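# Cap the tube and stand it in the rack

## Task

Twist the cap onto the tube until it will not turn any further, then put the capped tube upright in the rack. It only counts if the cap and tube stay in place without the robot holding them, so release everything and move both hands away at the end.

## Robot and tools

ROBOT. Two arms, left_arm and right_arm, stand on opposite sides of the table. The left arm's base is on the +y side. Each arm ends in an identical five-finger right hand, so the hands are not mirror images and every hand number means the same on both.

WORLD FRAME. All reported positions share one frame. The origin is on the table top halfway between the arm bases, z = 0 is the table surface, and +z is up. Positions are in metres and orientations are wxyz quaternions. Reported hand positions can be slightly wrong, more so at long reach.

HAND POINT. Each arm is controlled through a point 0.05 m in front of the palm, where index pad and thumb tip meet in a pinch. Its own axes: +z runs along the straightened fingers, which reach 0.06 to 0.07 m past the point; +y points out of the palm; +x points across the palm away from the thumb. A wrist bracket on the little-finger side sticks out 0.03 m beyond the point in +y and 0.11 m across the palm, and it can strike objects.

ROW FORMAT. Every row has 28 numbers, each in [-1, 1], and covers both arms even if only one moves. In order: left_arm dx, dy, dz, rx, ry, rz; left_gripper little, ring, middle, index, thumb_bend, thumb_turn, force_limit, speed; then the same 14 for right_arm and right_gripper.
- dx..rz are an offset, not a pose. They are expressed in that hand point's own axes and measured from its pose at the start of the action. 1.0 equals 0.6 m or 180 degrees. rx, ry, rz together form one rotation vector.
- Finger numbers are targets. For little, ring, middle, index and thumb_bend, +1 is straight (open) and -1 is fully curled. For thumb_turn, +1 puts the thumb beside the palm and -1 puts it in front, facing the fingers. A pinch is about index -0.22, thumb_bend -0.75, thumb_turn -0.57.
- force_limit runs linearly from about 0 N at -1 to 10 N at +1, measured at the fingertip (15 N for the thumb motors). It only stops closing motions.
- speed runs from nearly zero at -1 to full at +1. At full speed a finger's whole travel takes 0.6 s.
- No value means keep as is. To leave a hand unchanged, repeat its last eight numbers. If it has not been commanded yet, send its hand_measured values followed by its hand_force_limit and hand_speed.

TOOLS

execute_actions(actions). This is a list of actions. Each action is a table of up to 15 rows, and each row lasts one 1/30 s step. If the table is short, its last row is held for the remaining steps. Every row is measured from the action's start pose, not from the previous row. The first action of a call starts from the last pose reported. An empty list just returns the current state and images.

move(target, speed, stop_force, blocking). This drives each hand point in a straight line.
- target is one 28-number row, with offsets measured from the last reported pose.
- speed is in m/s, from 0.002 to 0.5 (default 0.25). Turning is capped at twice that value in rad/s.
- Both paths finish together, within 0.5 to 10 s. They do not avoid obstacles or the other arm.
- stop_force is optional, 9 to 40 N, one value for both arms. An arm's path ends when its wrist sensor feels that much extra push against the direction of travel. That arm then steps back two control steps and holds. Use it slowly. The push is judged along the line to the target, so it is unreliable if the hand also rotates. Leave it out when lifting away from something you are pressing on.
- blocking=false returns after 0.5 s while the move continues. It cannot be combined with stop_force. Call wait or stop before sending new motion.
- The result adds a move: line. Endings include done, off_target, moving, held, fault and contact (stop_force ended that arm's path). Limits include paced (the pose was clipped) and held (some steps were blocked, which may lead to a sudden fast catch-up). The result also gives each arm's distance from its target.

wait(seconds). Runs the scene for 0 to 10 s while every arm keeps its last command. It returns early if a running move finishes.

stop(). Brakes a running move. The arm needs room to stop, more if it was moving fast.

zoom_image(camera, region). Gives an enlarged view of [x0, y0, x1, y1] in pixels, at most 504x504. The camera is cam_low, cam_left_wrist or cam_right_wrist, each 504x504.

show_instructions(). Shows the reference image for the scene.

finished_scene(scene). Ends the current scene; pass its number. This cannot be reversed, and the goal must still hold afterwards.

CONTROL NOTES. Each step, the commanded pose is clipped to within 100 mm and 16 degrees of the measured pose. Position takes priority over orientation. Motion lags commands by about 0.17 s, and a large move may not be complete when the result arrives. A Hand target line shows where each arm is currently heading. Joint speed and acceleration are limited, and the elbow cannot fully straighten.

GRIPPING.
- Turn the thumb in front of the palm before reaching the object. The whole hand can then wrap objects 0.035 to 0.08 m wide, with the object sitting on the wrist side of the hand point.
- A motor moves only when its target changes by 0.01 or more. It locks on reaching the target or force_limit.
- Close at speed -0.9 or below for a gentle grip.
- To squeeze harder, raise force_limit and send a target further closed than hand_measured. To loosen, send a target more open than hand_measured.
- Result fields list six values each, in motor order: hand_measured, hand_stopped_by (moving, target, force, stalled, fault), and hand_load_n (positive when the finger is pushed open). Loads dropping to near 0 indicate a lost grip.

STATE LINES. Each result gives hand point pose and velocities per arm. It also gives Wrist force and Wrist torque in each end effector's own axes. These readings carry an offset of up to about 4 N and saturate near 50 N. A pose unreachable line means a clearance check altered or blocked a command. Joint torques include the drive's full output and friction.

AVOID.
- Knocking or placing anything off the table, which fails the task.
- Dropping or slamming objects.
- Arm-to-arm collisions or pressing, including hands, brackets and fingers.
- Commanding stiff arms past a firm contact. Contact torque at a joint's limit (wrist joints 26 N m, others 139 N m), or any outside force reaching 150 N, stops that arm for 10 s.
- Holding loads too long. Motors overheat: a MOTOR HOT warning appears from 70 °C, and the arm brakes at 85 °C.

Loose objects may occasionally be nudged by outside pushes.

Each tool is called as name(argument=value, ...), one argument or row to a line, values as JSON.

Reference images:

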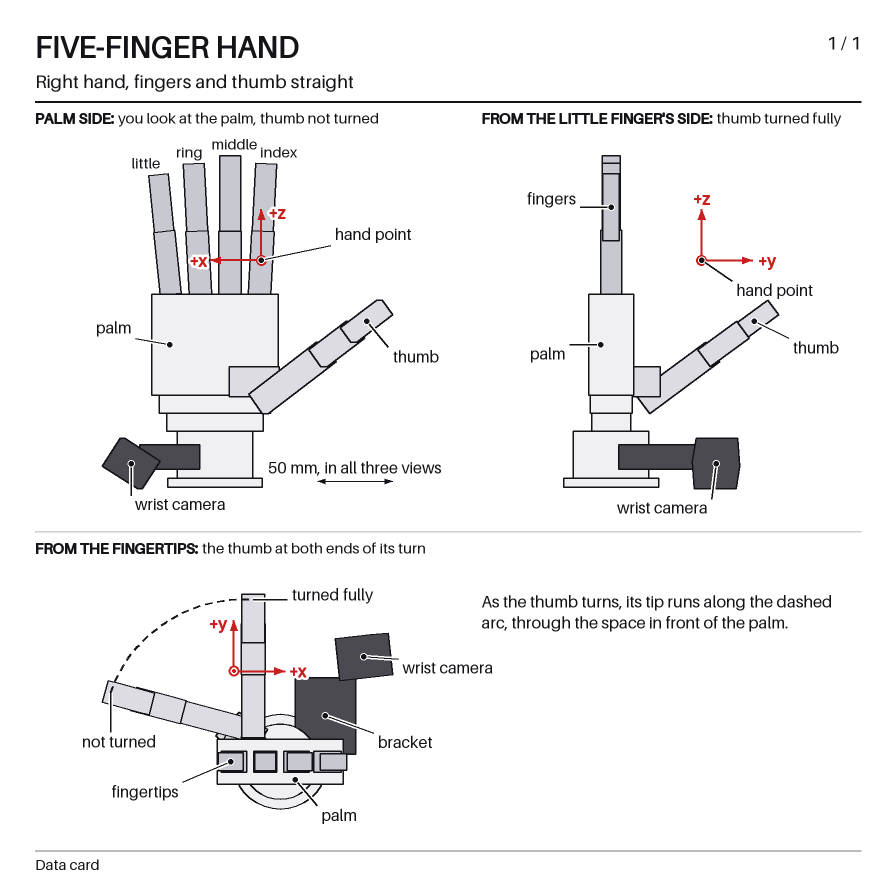

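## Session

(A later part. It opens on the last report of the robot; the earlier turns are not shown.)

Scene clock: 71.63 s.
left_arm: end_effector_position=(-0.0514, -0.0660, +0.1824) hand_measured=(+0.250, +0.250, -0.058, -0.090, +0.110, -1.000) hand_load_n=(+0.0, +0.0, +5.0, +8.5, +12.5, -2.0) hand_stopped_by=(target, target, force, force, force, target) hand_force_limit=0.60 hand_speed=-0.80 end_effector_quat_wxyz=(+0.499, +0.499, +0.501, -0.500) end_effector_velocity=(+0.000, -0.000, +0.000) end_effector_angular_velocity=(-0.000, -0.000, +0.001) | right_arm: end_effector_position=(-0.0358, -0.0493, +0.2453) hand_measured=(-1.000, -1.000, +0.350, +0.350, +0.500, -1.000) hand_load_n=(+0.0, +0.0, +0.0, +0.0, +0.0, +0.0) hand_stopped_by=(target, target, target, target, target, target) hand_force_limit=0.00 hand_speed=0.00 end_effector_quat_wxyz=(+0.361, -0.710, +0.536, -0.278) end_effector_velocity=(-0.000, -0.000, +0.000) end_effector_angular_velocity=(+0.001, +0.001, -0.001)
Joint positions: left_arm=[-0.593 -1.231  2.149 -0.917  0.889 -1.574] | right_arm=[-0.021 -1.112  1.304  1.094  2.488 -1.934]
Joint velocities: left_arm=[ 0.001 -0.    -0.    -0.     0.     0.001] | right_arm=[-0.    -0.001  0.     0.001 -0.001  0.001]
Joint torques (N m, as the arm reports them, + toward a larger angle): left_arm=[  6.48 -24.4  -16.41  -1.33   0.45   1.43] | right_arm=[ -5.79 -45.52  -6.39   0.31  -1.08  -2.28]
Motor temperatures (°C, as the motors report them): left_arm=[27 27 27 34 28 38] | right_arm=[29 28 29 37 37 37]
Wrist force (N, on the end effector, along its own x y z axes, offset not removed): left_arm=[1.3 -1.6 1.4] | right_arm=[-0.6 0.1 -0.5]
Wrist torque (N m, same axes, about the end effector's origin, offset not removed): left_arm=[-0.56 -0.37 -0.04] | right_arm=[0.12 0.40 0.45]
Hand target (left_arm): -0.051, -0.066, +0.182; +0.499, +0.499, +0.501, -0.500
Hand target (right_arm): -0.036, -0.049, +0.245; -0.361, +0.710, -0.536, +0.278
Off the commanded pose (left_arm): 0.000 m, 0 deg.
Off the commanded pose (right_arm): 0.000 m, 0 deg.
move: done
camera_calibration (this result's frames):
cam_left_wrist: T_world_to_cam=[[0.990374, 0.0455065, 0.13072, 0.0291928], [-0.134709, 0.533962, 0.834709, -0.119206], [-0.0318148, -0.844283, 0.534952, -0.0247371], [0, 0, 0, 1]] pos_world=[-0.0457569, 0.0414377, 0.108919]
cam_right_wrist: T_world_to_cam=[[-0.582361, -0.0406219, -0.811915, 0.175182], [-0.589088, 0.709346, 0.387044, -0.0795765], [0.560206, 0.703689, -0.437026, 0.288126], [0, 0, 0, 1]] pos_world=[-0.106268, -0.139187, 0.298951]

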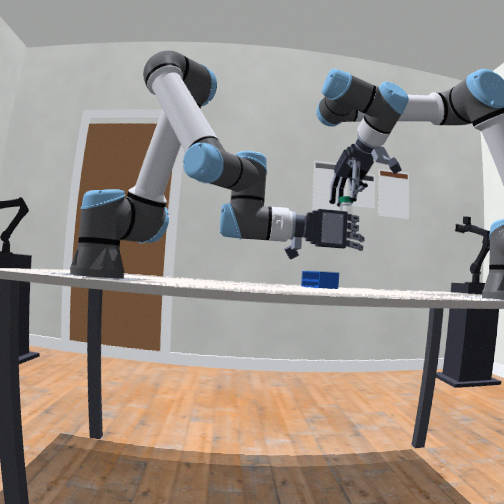

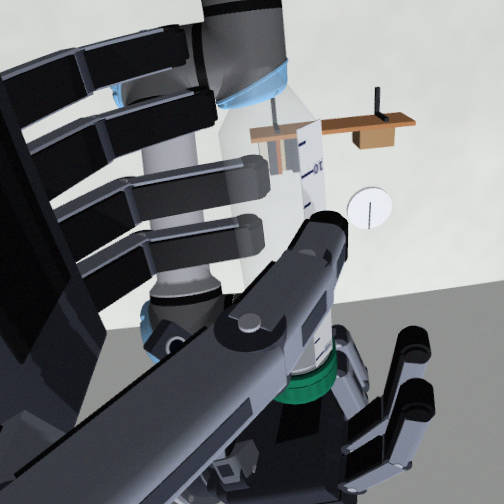

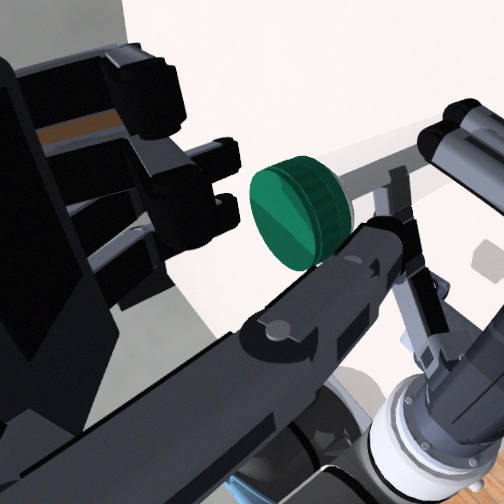

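move(
  target=[0,0,0,0,0,0,0.25,0.25,-0.3,-0.3,0.0,-1,0.6,-0.8, 0.0277,0.0165,-0.023,0.005,-0.61,-0.4365,-1,-1,0.35,0.35,0.5,-1,0,0],
  speed=0.5,
)

move(
  target=[0,0,0,0,0,0,0.25,0.25,-0.3,-0.3,0.0,-1,0.6,-0.8, 0,0,0,0,0,0,-1,-1,-0.3,-0.3,-0.1,-1,0.1,-0.75],
)

move(
  target=[0,0,0,0,0,0,0.25,0.25,-0.3,-0.3,0.0,-1,0.6,-0.8, 0.012,-0.0058,0.0097,-0.002,0.203,0.1455,-1,-1,-0.3,-0.3,-0.1,-1,0.1,-0.75],
  speed=0.5,
)

move(
  target=[0,0,0,0,0,0,0.25,0.25,-0.3,-0.3,0.0,-1,0.6,-0.8, 0.012,-0.0058,0.0097,-0.002,0.203,0.1455,-1,-1,-0.3,-0.3,-0.1,-1,0.1,-0.75],
  speed=0.5,
)

move(
  target=[0,0,0,0,0,0,0.25,0.25,-0.3,-0.3,0.0,-1,0.6,-0.8, 0.0115,-0.0058,0.0086,-0.002,0.203,0.1455,-1,-1,-0.3,-0.3,-0.1,-1,0.1,-0.75],
  speed=0.5,
)

move(
  target=[0,0,0,0,0,0,0.25,0.25,-0.3,-0.3,0.0,-1,0.6,-0.8, 0,0,0,0,0,0,-1,-1,0.35,0.35,0.5,-1,0,0],
)

zoom_image(
  camera="cam_low",
  region=[315, 170, 375, 230],
)

Scene clock: 75.40 s.
left_arm: end_effector_position=(-0.0514, -0.0660, +0.1824) hand_measured=(+0.250, +0.250, -0.058, -0.090, +0.110, -1.000) hand_load_n=(+0.0, +0.0, +5.0, +8.5, +12.5, -2.0) hand_stopped_by=(target, target, force, force, force, target) hand_force_limit=0.60 hand_speed=-0.80 end_effector_quat_wxyz=(+0.499, +0.499, +0.501, -0.500) end_effector_velocity=(-0.001, +0.000, -0.000) end_effector_angular_velocity=(+0.000, -0.000, -0.001) | right_arm: end_effector_position=(-0.0474, -0.0699, +0.2454) hand_measured=(-1.000, -1.000, +0.350, +0.350, +0.500, -1.000) hand_load_n=(+0.0, +0.0, +0.0, +0.0, +0.0, +0.0) hand_stopped_by=(target, target, target, target, target, target) hand_force_limit=0.00 hand_speed=0.00 end_effector_quat_wxyz=(-0.396, +0.767, +0.450, -0.228) end_effector_velocity=(+0.000, -0.000, -0.000) end_effector_angular_velocity=(-0.004, +0.001, +0.011)
Joint positions: left_arm=[-0.593 -1.231  2.149 -0.917  0.889 -1.574] | right_arm=[-0.654 -1.103  1.388  1.369  0.623 -4.822]
Joint velocities: left_arm=[-0.001  0.     0.     0.     0.     0.   ] | right_arm=[ 0.001  0.007 -0.005  0.016  0.002 -0.016]
Joint torques (N m, as the arm reports them, + toward a larger angle): left_arm=[  5.82 -24.33 -15.36  -1.17   0.45   1.56] | right_arm=[  8.86 -27.34 -29.25   4.46   1.57  -2.28]
Motor temperatures (°C, as the motors report them): left_arm=[27 27 27 34 28 38] | right_arm=[29 28 29 37 37 37]
Wrist force (N, on the end effector, along its own x y z axes, offset not removed): left_arm=[1.5 -0.8 2.5] | right_arm=[-0.1 0.4 -5.0]
Wrist torque (N m, same axes, about the end effector's origin, offset not removed): left_arm=[-0.49 -0.48 0.04] | right_arm=[0.53 0.30 0.16]
Hand target (left_arm): -0.051, -0.066, +0.182; +0.499, +0.499, +0.501, -0.500
Hand target (right_arm): -0.047, -0.070, +0.245; -0.396, +0.767, +0.450, -0.229
Off the commanded pose (left_arm): 0.000 m, 0 deg.
Off the commanded pose (right_arm): 0.000 m, 0 deg.
move: done
camera_calibration (this result's frames):
cam_left_wrist: T_world_to_cam=[[0.990374, 0.0455065, 0.13072, 0.0291929], [-0.134709, 0.533962, 0.834709, -0.119206], [-0.0318148, -0.844283, 0.534952, -0.0247371], [0, 0, 0, 1]] pos_world=[-0.0457569, 0.0414377, 0.108919]
cam_right_wrist: T_world_to_cam=[[0.437076, -0.383505, -0.813565, 0.19243], [-0.0844607, -0.918043, 0.38738, -0.161772], [-0.89545, -0.1006, -0.433646, 0.183102], [0, 0, 0, 1]] pos_world=[0.0661887, -0.0562953, 0.298623]

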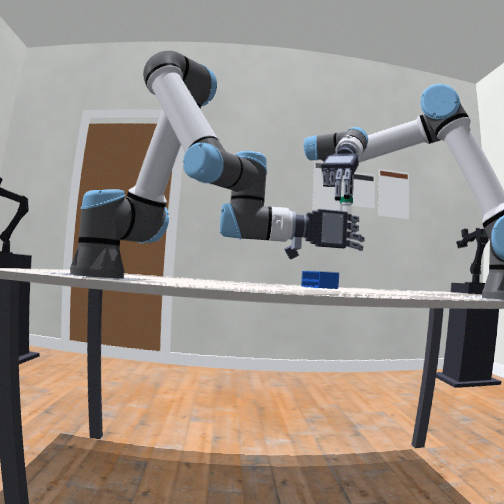

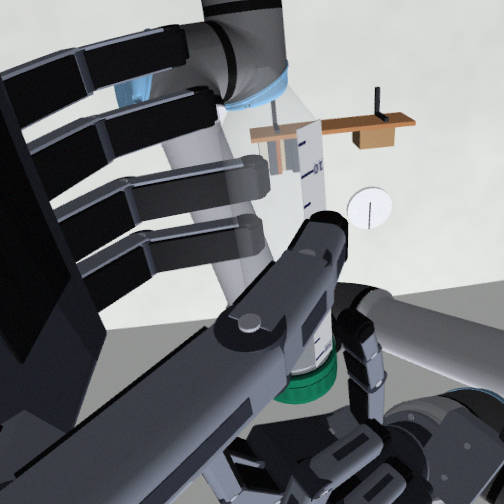

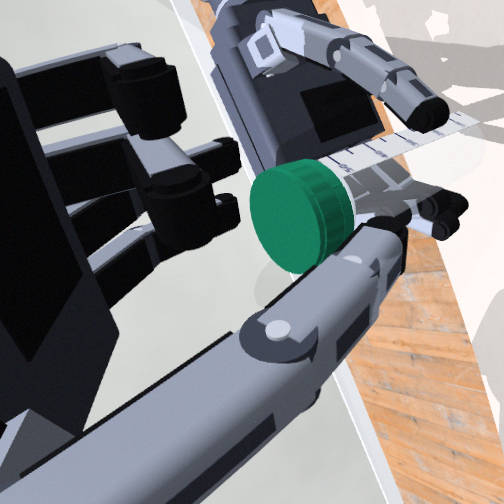

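Scene clock: 76.73 s.
left_arm: end_effector_position=(-0.0514, -0.0660, +0.1824) hand_measured=(+0.250, +0.250, -0.058, -0.090, +0.110, -1.000) hand_load_n=(+0.0, +0.0, +3.5, +9.0, +12.0, -1.5) hand_stopped_by=(target, target, force, force, force, target) hand_force_limit=0.60 hand_speed=-0.80 end_effector_quat_wxyz=(+0.499, +0.499, +0.501, -0.500) end_effector_velocity=(+0.000, +0.000, +0.000) end_effector_angular_velocity=(-0.000, -0.000, -0.000) | right_arm: end_effector_position=(-0.0474, -0.0699, +0.2454) hand_measured=(-1.000, -1.000, -0.034, -0.090, +0.246, -1.000) hand_load_n=(+0.0, +0.0, +5.5, +7.0, +10.5, -0.5) hand_stopped_by=(target, target, force, force, force, target) hand_force_limit=0.10 hand_speed=-0.75 end_effector_quat_wxyz=(-0.396, +0.767, +0.450, -0.228) end_effector_velocity=(-0.000, +0.000, +0.000) end_effector_angular_velocity=(-0.001, +0.002, -0.000)
Joint positions: left_arm=[-0.593 -1.231  2.149 -0.917  0.889 -1.574] | right_arm=[-0.654 -1.103  1.388  1.369  0.623 -4.822]
Joint velocities: left_arm=[-0.    -0.001  0.    -0.    -0.     0.   ] | right_arm=[ 0.     0.     0.     0.001 -0.001  0.   ]
Joint torques (N m, as the arm reports them, + toward a larger angle): left_arm=[  6.11 -23.74 -15.78  -1.36   0.4    1.39] | right_arm=[ -9.47 -45.17  -6.     1.07  -2.41   2.2 ]
Motor temperatures (°C, as the motors report them): left_arm=[27 27 27 34 28 38] | right_arm=[29 28 29 37 37 37]
Wrist force (N, on the end effector, along its own x y z axes, offset not removed): left_arm=[1.6 -0.2 2.4] | right_arm=[4.2 -0.8 6.2]
Wrist torque (N m, same axes, about the end effector's origin, offset not removed): left_arm=[-0.48 -0.48 -0.06] | right_arm=[-0.13 -0.60 0.25]
Hand target (left_arm): -0.051, -0.066, +0.182; +0.499, +0.499, +0.501, -0.500
Hand target (right_arm): -0.047, -0.070, +0.245; -0.396, +0.767, +0.450, -0.228
Off the commanded pose (left_arm): 0.000 m, 0 deg.
Off the commanded pose (right_arm): 0.000 m, 0 deg.
move: done
camera_calibration (this result's frames):
cam_left_wrist: T_world_to_cam=[[0.990374, 0.0455066, 0.13072, 0.0291928], [-0.134709, 0.533962, 0.834709, -0.119206], [-0.0318148, -0.844283, 0.534952, -0.0247371], [0, 0, 0, 1]] pos_world=[-0.0457569, 0.0414377, 0.108919]
cam_right_wrist: T_world_to_cam=[[0.437064, -0.383491, -0.813579, 0.192439], [-0.0844555, -0.91805, 0.387364, -0.161766], [-0.895457, -0.100592, -0.433635, 0.183098], [0, 0, 0, 1]] pos_world=[0.0661861, -0.0562925, 0.298624]

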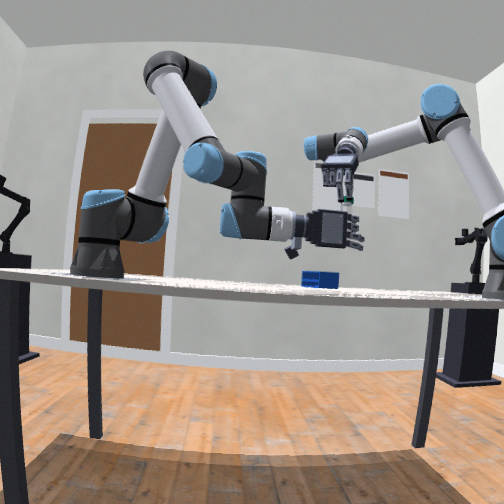

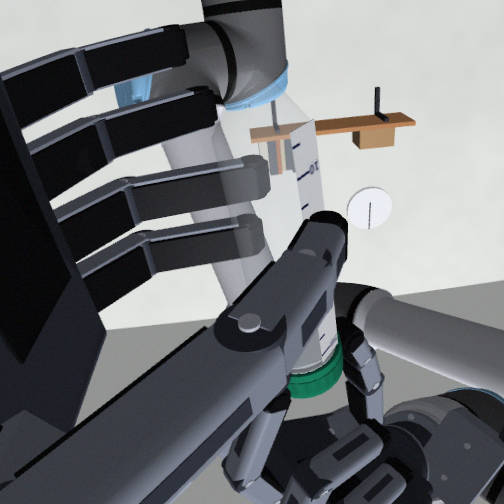

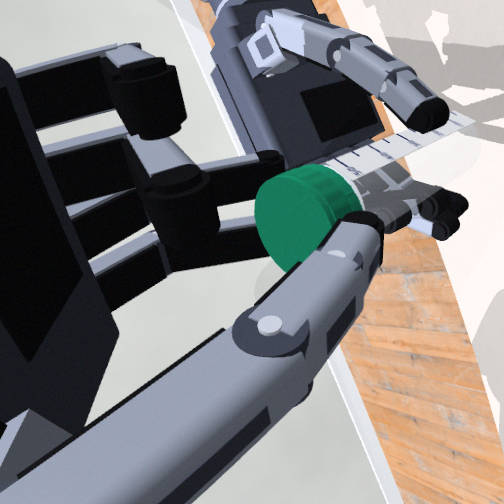

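Scene clock: 78.27 s.
left_arm: end_effector_position=(-0.0514, -0.0660, +0.1824) hand_measured=(+0.250, +0.250, -0.058, -0.090, +0.110, -1.000) hand_load_n=(+0.0, +0.0, +3.5, +12.0, +11.0, +0.5) hand_stopped_by=(target, target, force, force, force, target) hand_force_limit=0.60 hand_speed=-0.80 end_effector_quat_wxyz=(+0.499, +0.499, +0.501, -0.500) end_effector_velocity=(+0.000, +0.000, +0.000) end_effector_angular_velocity=(-0.001, +0.001, -0.000) | right_arm: end_effector_position=(-0.0497, -0.0602, +0.2452) hand_measured=(-1.000, -1.000, -0.034, -0.090, +0.246, -1.000) hand_load_n=(+0.0, +0.0, +6.0, +6.5, +8.5, -3.5) hand_stopped_by=(target, target, force, force, force, target) hand_force_limit=0.10 hand_speed=-0.75 end_effector_quat_wxyz=(-0.453, +0.881, +0.123, -0.060) end_effector_velocity=(-0.000, -0.000, -0.001) end_effector_angular_velocity=(+0.000, -0.006, -0.011)
Joint positions: left_arm=[-0.593 -1.231  2.149 -0.917  0.889 -1.574] | right_arm=[-0.576 -1.468  1.659  0.594  0.97  -3.663]
Joint velocities: left_arm=[-0.    -0.001  0.     0.     0.    -0.   ] | right_arm=[ 0.005 -0.005  0.004 -0.008  0.015  0.01 ]
Joint torques (N m, as the arm reports them, + toward a larger angle): left_arm=[  5.69 -24.09 -15.85  -1.39   0.07   1.34] | right_arm=[ 11.51 -29.31  -3.14   0.69   2.16   2.75]
Motor temperatures (°C, as the motors report them): left_arm=[27 27 27 34 28 38] | right_arm=[29 28 29 37 37 37]
Wrist force (N, on the end effector, along its own x y z axes, offset not removed): left_arm=[8.3 -5.1 5.4] | right_arm=[5.6 -13.1 -6.7]
Wrist torque (N m, same axes, about the end effector's origin, offset not removed): left_arm=[-0.38 -0.15 0.04] | right_arm=[-0.49 0.17 -0.29]
Hand target (left_arm): -0.051, -0.066, +0.182; +0.499, +0.499, +0.501, -0.500
Hand target (right_arm): -0.050, -0.060, +0.245; -0.453, +0.881, +0.122, -0.060
Off the commanded pose (left_arm): 0.000 m, 0 deg.
Off the commanded pose (right_arm): 0.000 m, 0 deg.
move: done
camera_calibration (this result's frames):
cam_left_wrist: T_world_to_cam=[[0.990375, 0.0454874, 0.13072, 0.0291964], [-0.134698, 0.533964, 0.834709, -0.119205], [-0.0318311, -0.844283, 0.534952, -0.024739], [0, 0, 0, 1]] pos_world=[-0.0457596, 0.0414365, 0.108919]
cam_right_wrist: T_world_to_cam=[[0.0390083, -0.581956, -0.812284, 0.16493], [-0.707613, -0.590046, 0.388753, -0.164561], [-0.705522, 0.559619, -0.434816, 0.231405], [0, 0, 0, 1]] pos_world=[0.0403826, -0.130615, 0.298562]

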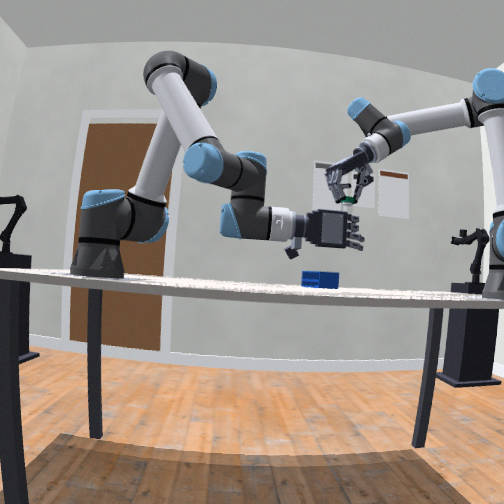

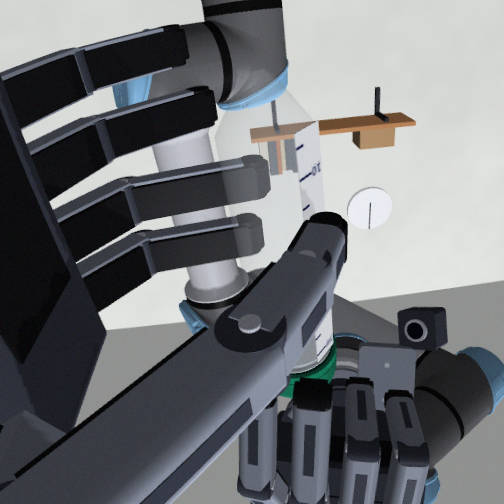

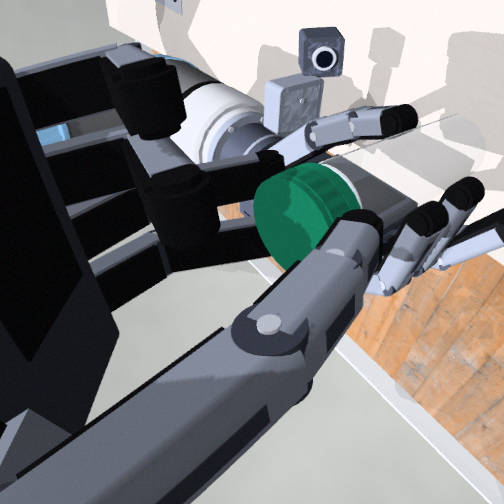

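Scene clock: 79.77 s.
left_arm: end_effector_position=(-0.0514, -0.0660, +0.1824) hand_measured=(+0.250, +0.250, -0.058, -0.090, +0.110, -1.000) hand_load_n=(+0.0, +0.0, +3.0, +13.0, +12.0, -1.0) hand_stopped_by=(target, target, force, force, force, target) hand_force_limit=0.60 hand_speed=-0.80 end_effector_quat_wxyz=(+0.499, +0.499, +0.501, -0.500) end_effector_velocity=(+0.000, -0.000, +0.000) end_effector_angular_velocity=(-0.000, +0.001, +0.000) | right_arm: end_effector_position=(-0.0447, -0.0517, +0.2448) hand_measured=(-1.000, -1.000, -0.034, -0.090, +0.246, -1.000) hand_load_n=(+0.0, +0.0, +6.5, +6.0, +7.5, -2.5) hand_stopped_by=(target, target, force, force, force, target) hand_force_limit=0.10 hand_speed=-0.75 end_effector_quat_wxyz=(+0.440, -0.862, +0.223, -0.117) end_effector_velocity=(-0.000, +0.000, -0.000) end_effector_angular_velocity=(-0.005, -0.001, -0.012)
Joint positions: left_arm=[-0.593 -1.231  2.149 -0.917  0.889 -1.574] | right_arm=[-0.246 -1.485  1.656  0.482  1.848 -2.942]
Joint velocities: left_arm=[ 0.001 -0.    -0.     0.     0.    -0.001] | right_arm=[ 0.007  0.007 -0.007  0.007  0.016  0.01 ]
Joint torques (N m, as the arm reports them, + toward a larger angle): left_arm=[  5.55 -24.3  -15.92  -1.16   0.17   1.46] | right_arm=[  9.97  -8.36 -24.3    4.39   2.34   2.06]
Motor temperatures (°C, as the motors report them): left_arm=[27 27 27 34 28 38] | right_arm=[29 28 29 37 37 37]
Wrist force (N, on the end effector, along its own x y z axes, offset not removed): left_arm=[13.2 -3.5 5.8] | right_arm=[2.8 -13.2 -2.8]
Wrist torque (N m, same axes, about the end effector's origin, offset not removed): left_arm=[-0.29 -0.32 0.12] | right_arm=[0.02 -0.17 -0.05]
Hand target (left_arm): -0.051, -0.066, +0.182; +0.499, +0.499, +0.501, -0.500
Hand target (right_arm): -0.045, -0.052, +0.245; -0.440, +0.862, -0.223, +0.118
Off the commanded pose (left_arm): 0.000 m, 0 deg.
Off the commanded pose (right_arm): 0.000 m, 0 deg.
move: done
camera_calibration (this result's frames):
cam_left_wrist: T_world_to_cam=[[0.990375, 0.0454875, 0.13072, 0.0291964], [-0.134698, 0.533964, 0.834709, -0.119205], [-0.0318311, -0.844283, 0.534952, -0.024739], [0, 0, 0, 1]] pos_world=[-0.0457596, 0.0414365, 0.108919]
cam_right_wrist: T_world_to_cam=[[-0.383337, -0.441502, -0.811251, 0.157456], [-0.917591, 0.0819458, 0.388989, -0.130602], [-0.10526, 0.893511, -0.436531, 0.274547], [0, 0, 0, 1]] pos_world=[-0.0305819, -0.165091, 0.298387]

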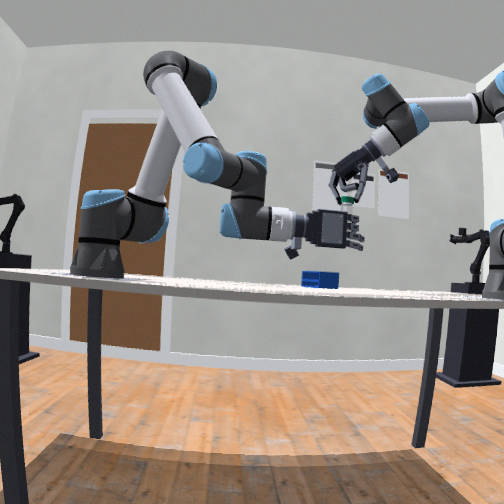

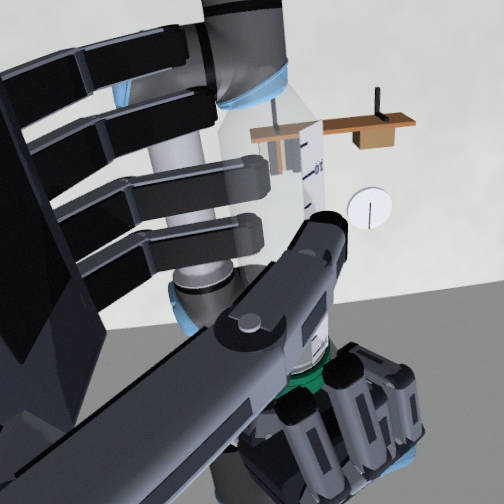

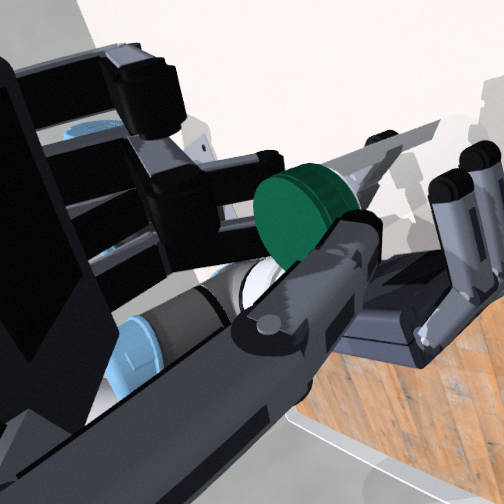

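Scene clock: 81.37 s.
left_arm: end_effector_position=(-0.0514, -0.0660, +0.1824) hand_measured=(+0.250, +0.250, -0.058, -0.090, +0.110, -1.000) hand_load_n=(+0.0, +0.0, +4.5, +11.0, +11.5, -3.0) hand_stopped_by=(target, target, force, force, force, target) hand_force_limit=0.60 hand_speed=-0.80 end_effector_quat_wxyz=(+0.499, +0.499, +0.501, -0.500) end_effector_velocity=(-0.000, -0.000, +0.000) end_effector_angular_velocity=(-0.001, +0.001, -0.001) | right_arm: end_effector_position=(-0.0358, -0.0498, +0.2444) hand_measured=(-1.000, -1.000, -0.034, -0.090, +0.246, -1.000) hand_load_n=(+0.0, +0.0, +6.0, +6.0, +8.0, -1.0) hand_stopped_by=(target, target, force, force, force, target) hand_force_limit=0.10 hand_speed=-0.75 end_effector_quat_wxyz=(+0.361, -0.712, +0.535, -0.277) end_effector_velocity=(-0.001, -0.000, +0.000) end_effector_angular_velocity=(-0.004, +0.005, -0.011)
Joint positions: left_arm=[-0.593 -1.231  2.149 -0.917  0.889 -1.574] | right_arm=[-0.023 -1.115  1.309  1.085  2.484 -1.943]
Joint velocities: left_arm=[-0.    -0.001 -0.    -0.     0.    -0.   ] | right_arm=[ 0.001  0.007 -0.009  0.023 -0.001  0.022]
Joint torques (N m, as the arm reports them, + toward a larger angle): left_arm=[  6.14 -25.02 -15.47  -1.32  -0.66   1.6 ] | right_arm=[ 10.79 -23.01 -26.08   4.02   1.51   2.  ]
Motor temperatures (°C, as the motors report them): left_arm=[27 27 27 34 28 38] | right_arm=[29 28 29 37 37 37]
Wrist force (N, on the end effector, along its own x y z axes, offset not removed): left_arm=[11.0 -5.5 3.2] | right_arm=[1.3 -10.6 -2.6]
Wrist torque (N m, same axes, about the end effector's origin, offset not removed): left_arm=[-0.41 -0.28 0.03] | right_arm=[0.39 -0.25 0.24]
Hand target (left_arm): -0.051, -0.066, +0.182; +0.499, +0.499, +0.501, -0.500
Hand target (right_arm): -0.036, -0.050, +0.244; -0.361, +0.712, -0.535, +0.277
Off the commanded pose (left_arm): 0.000 m, 0 deg.
Off the commanded pose (right_arm): 0.000 m, 0 deg.
move: done
camera_calibration (this result's frames):
cam_left_wrist: T_world_to_cam=[[0.990376, 0.0454771, 0.13072, 0.0291984], [-0.134693, 0.533966, 0.834709, -0.119205], [-0.03184, -0.844282, 0.534952, -0.0247401], [0, 0, 0, 1]] pos_world=[-0.0457611, 0.0414357, 0.108919]
cam_right_wrist: T_world_to_cam=[[-0.583653, -0.0440699, -0.810807, 0.174004], [-0.592007, 0.706526, 0.387749, -0.0793944], [0.555768, 0.706314, -0.438455, 0.288375], [0, 0, 0, 1]] pos_world=[-0.105714, -0.139921, 0.298309]

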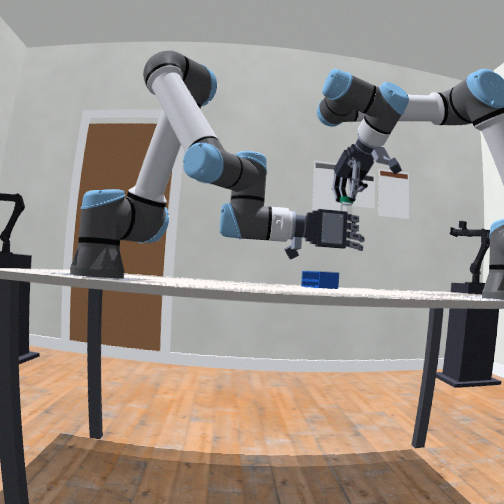

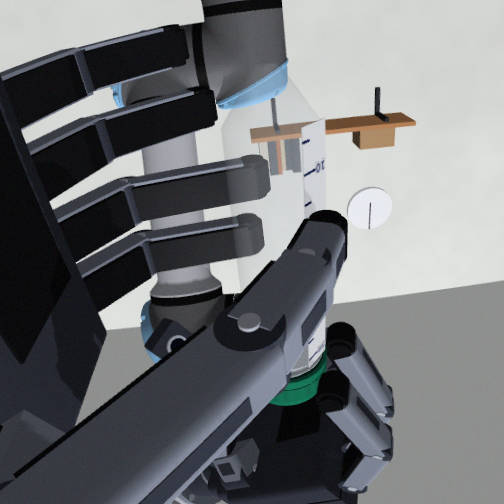

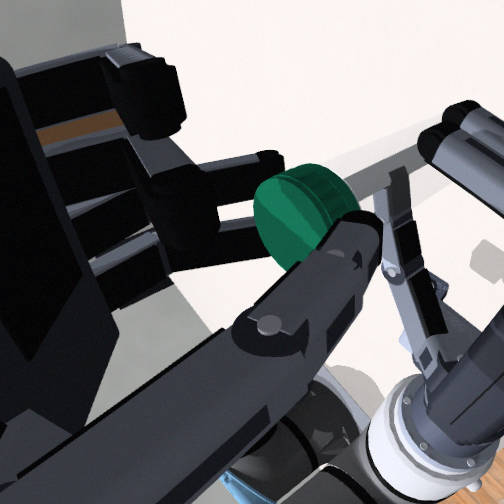

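Scene clock: 81.90 s.
left_arm: end_effector_position=(-0.0514, -0.0660, +0.1824) hand_measured=(+0.250, +0.250, -0.058, -0.090, +0.110, -1.000) hand_load_n=(+0.0, +0.0, +4.0, +9.5, +12.0, -3.0) hand_stopped_by=(target, target, force, force, force, target) hand_force_limit=0.60 hand_speed=-0.80 end_effector_quat_wxyz=(+0.499, +0.499, +0.501, -0.500) end_effector_velocity=(-0.000, +0.000, -0.000) end_effector_angular_velocity=(+0.000, +0.000, -0.001) | right_arm: end_effector_position=(-0.0358, -0.0497, +0.2444) hand_measured=(-1.000, -1.000, +0.350, +0.350, +0.500, -1.000) hand_load_n=(+0.0, +0.0, +0.0, +0.0, +0.0, +0.0) hand_stopped_by=(target, target, target, target, target, target) hand_force_limit=0.00 hand_speed=0.00 end_effector_quat_wxyz=(+0.361, -0.712, +0.535, -0.277) end_effector_velocity=(-0.000, -0.000, +0.001) end_effector_angular_velocity=(-0.000, -0.000, +0.001)
Joint positions: left_arm=[-0.593 -1.231  2.149 -0.917  0.889 -1.574] | right_arm=[-0.023 -1.115  1.309  1.085  2.484 -1.943]
Joint velocities: left_arm=[-0. -0.  0.  0.  0. -0.] | right_arm=[ 0.    -0.002  0.     0.     0.    -0.001]
Joint torques (N m, as the arm reports them, + toward a larger angle): left_arm=[  6.06 -24.9  -15.69  -1.22  -0.67   1.35] | right_arm=[ -2.27 -45.51  -7.5    0.3    0.32  -2.3 ]
Motor temperatures (°C, as the motors report them): left_arm=[27 27 27 34 28 38] | right_arm=[29 28 29 37 37 37]
Wrist force (N, on the end effector, along its own x y z axes, offset not removed): left_arm=[1.6 -1.9 1.0] | right_arm=[0.4 2.7 0.3]
Wrist torque (N m, same axes, about the end effector's origin, offset not removed): left_arm=[-0.52 -0.45 0.00] | right_arm=[0.43 0.19 0.05]
Hand target (left_arm): -0.051, -0.066, +0.182; +0.499, +0.499, +0.501, -0.500
Hand target (right_arm): -0.036, -0.050, +0.244; -0.361, +0.712, -0.535, +0.277
Off the commanded pose (left_arm): 0.000 m, 0 deg.
Off the commanded pose (right_arm): 0.000 m, 0 deg.
move: done
camera_calibration (this result's frames):
cam_left_wrist: T_world_to_cam=[[0.990376, 0.0454772, 0.13072, 0.0291984], [-0.134693, 0.533966, 0.834709, -0.119205], [-0.0318398, -0.844282, 0.534952, -0.0247401], [0, 0, 0, 1]] pos_world=[-0.0457611, 0.0414357, 0.108919]
cam_right_wrist: T_world_to_cam=[[-0.583631, -0.0441708, -0.810817, 0.173948], [-0.592042, 0.706542, 0.387665, -0.0793774], [0.555753, 0.706291, -0.43851, 0.28837], [0, 0, 0, 1]] pos_world=[-0.105736, -0.139907, 0.298265]

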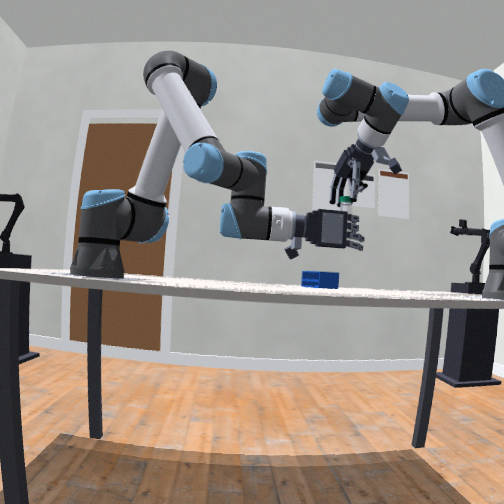

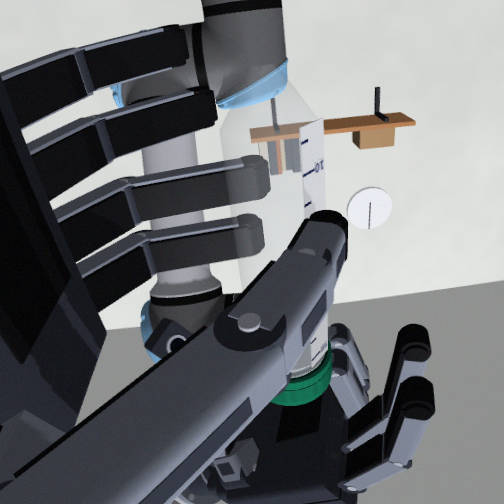

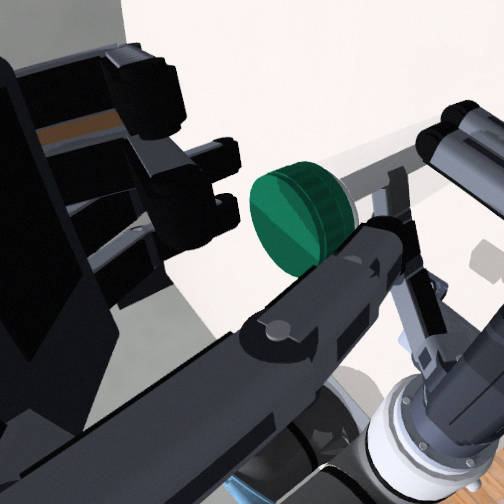

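Region (315, 170, 375, 230) of cam_low's 504x504 image, scaled by 8.400, with more detail than that image has.

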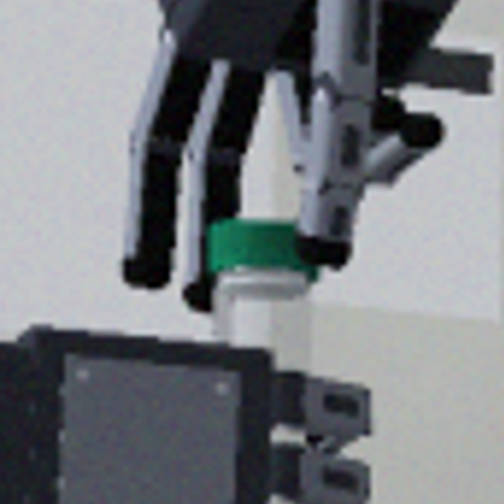

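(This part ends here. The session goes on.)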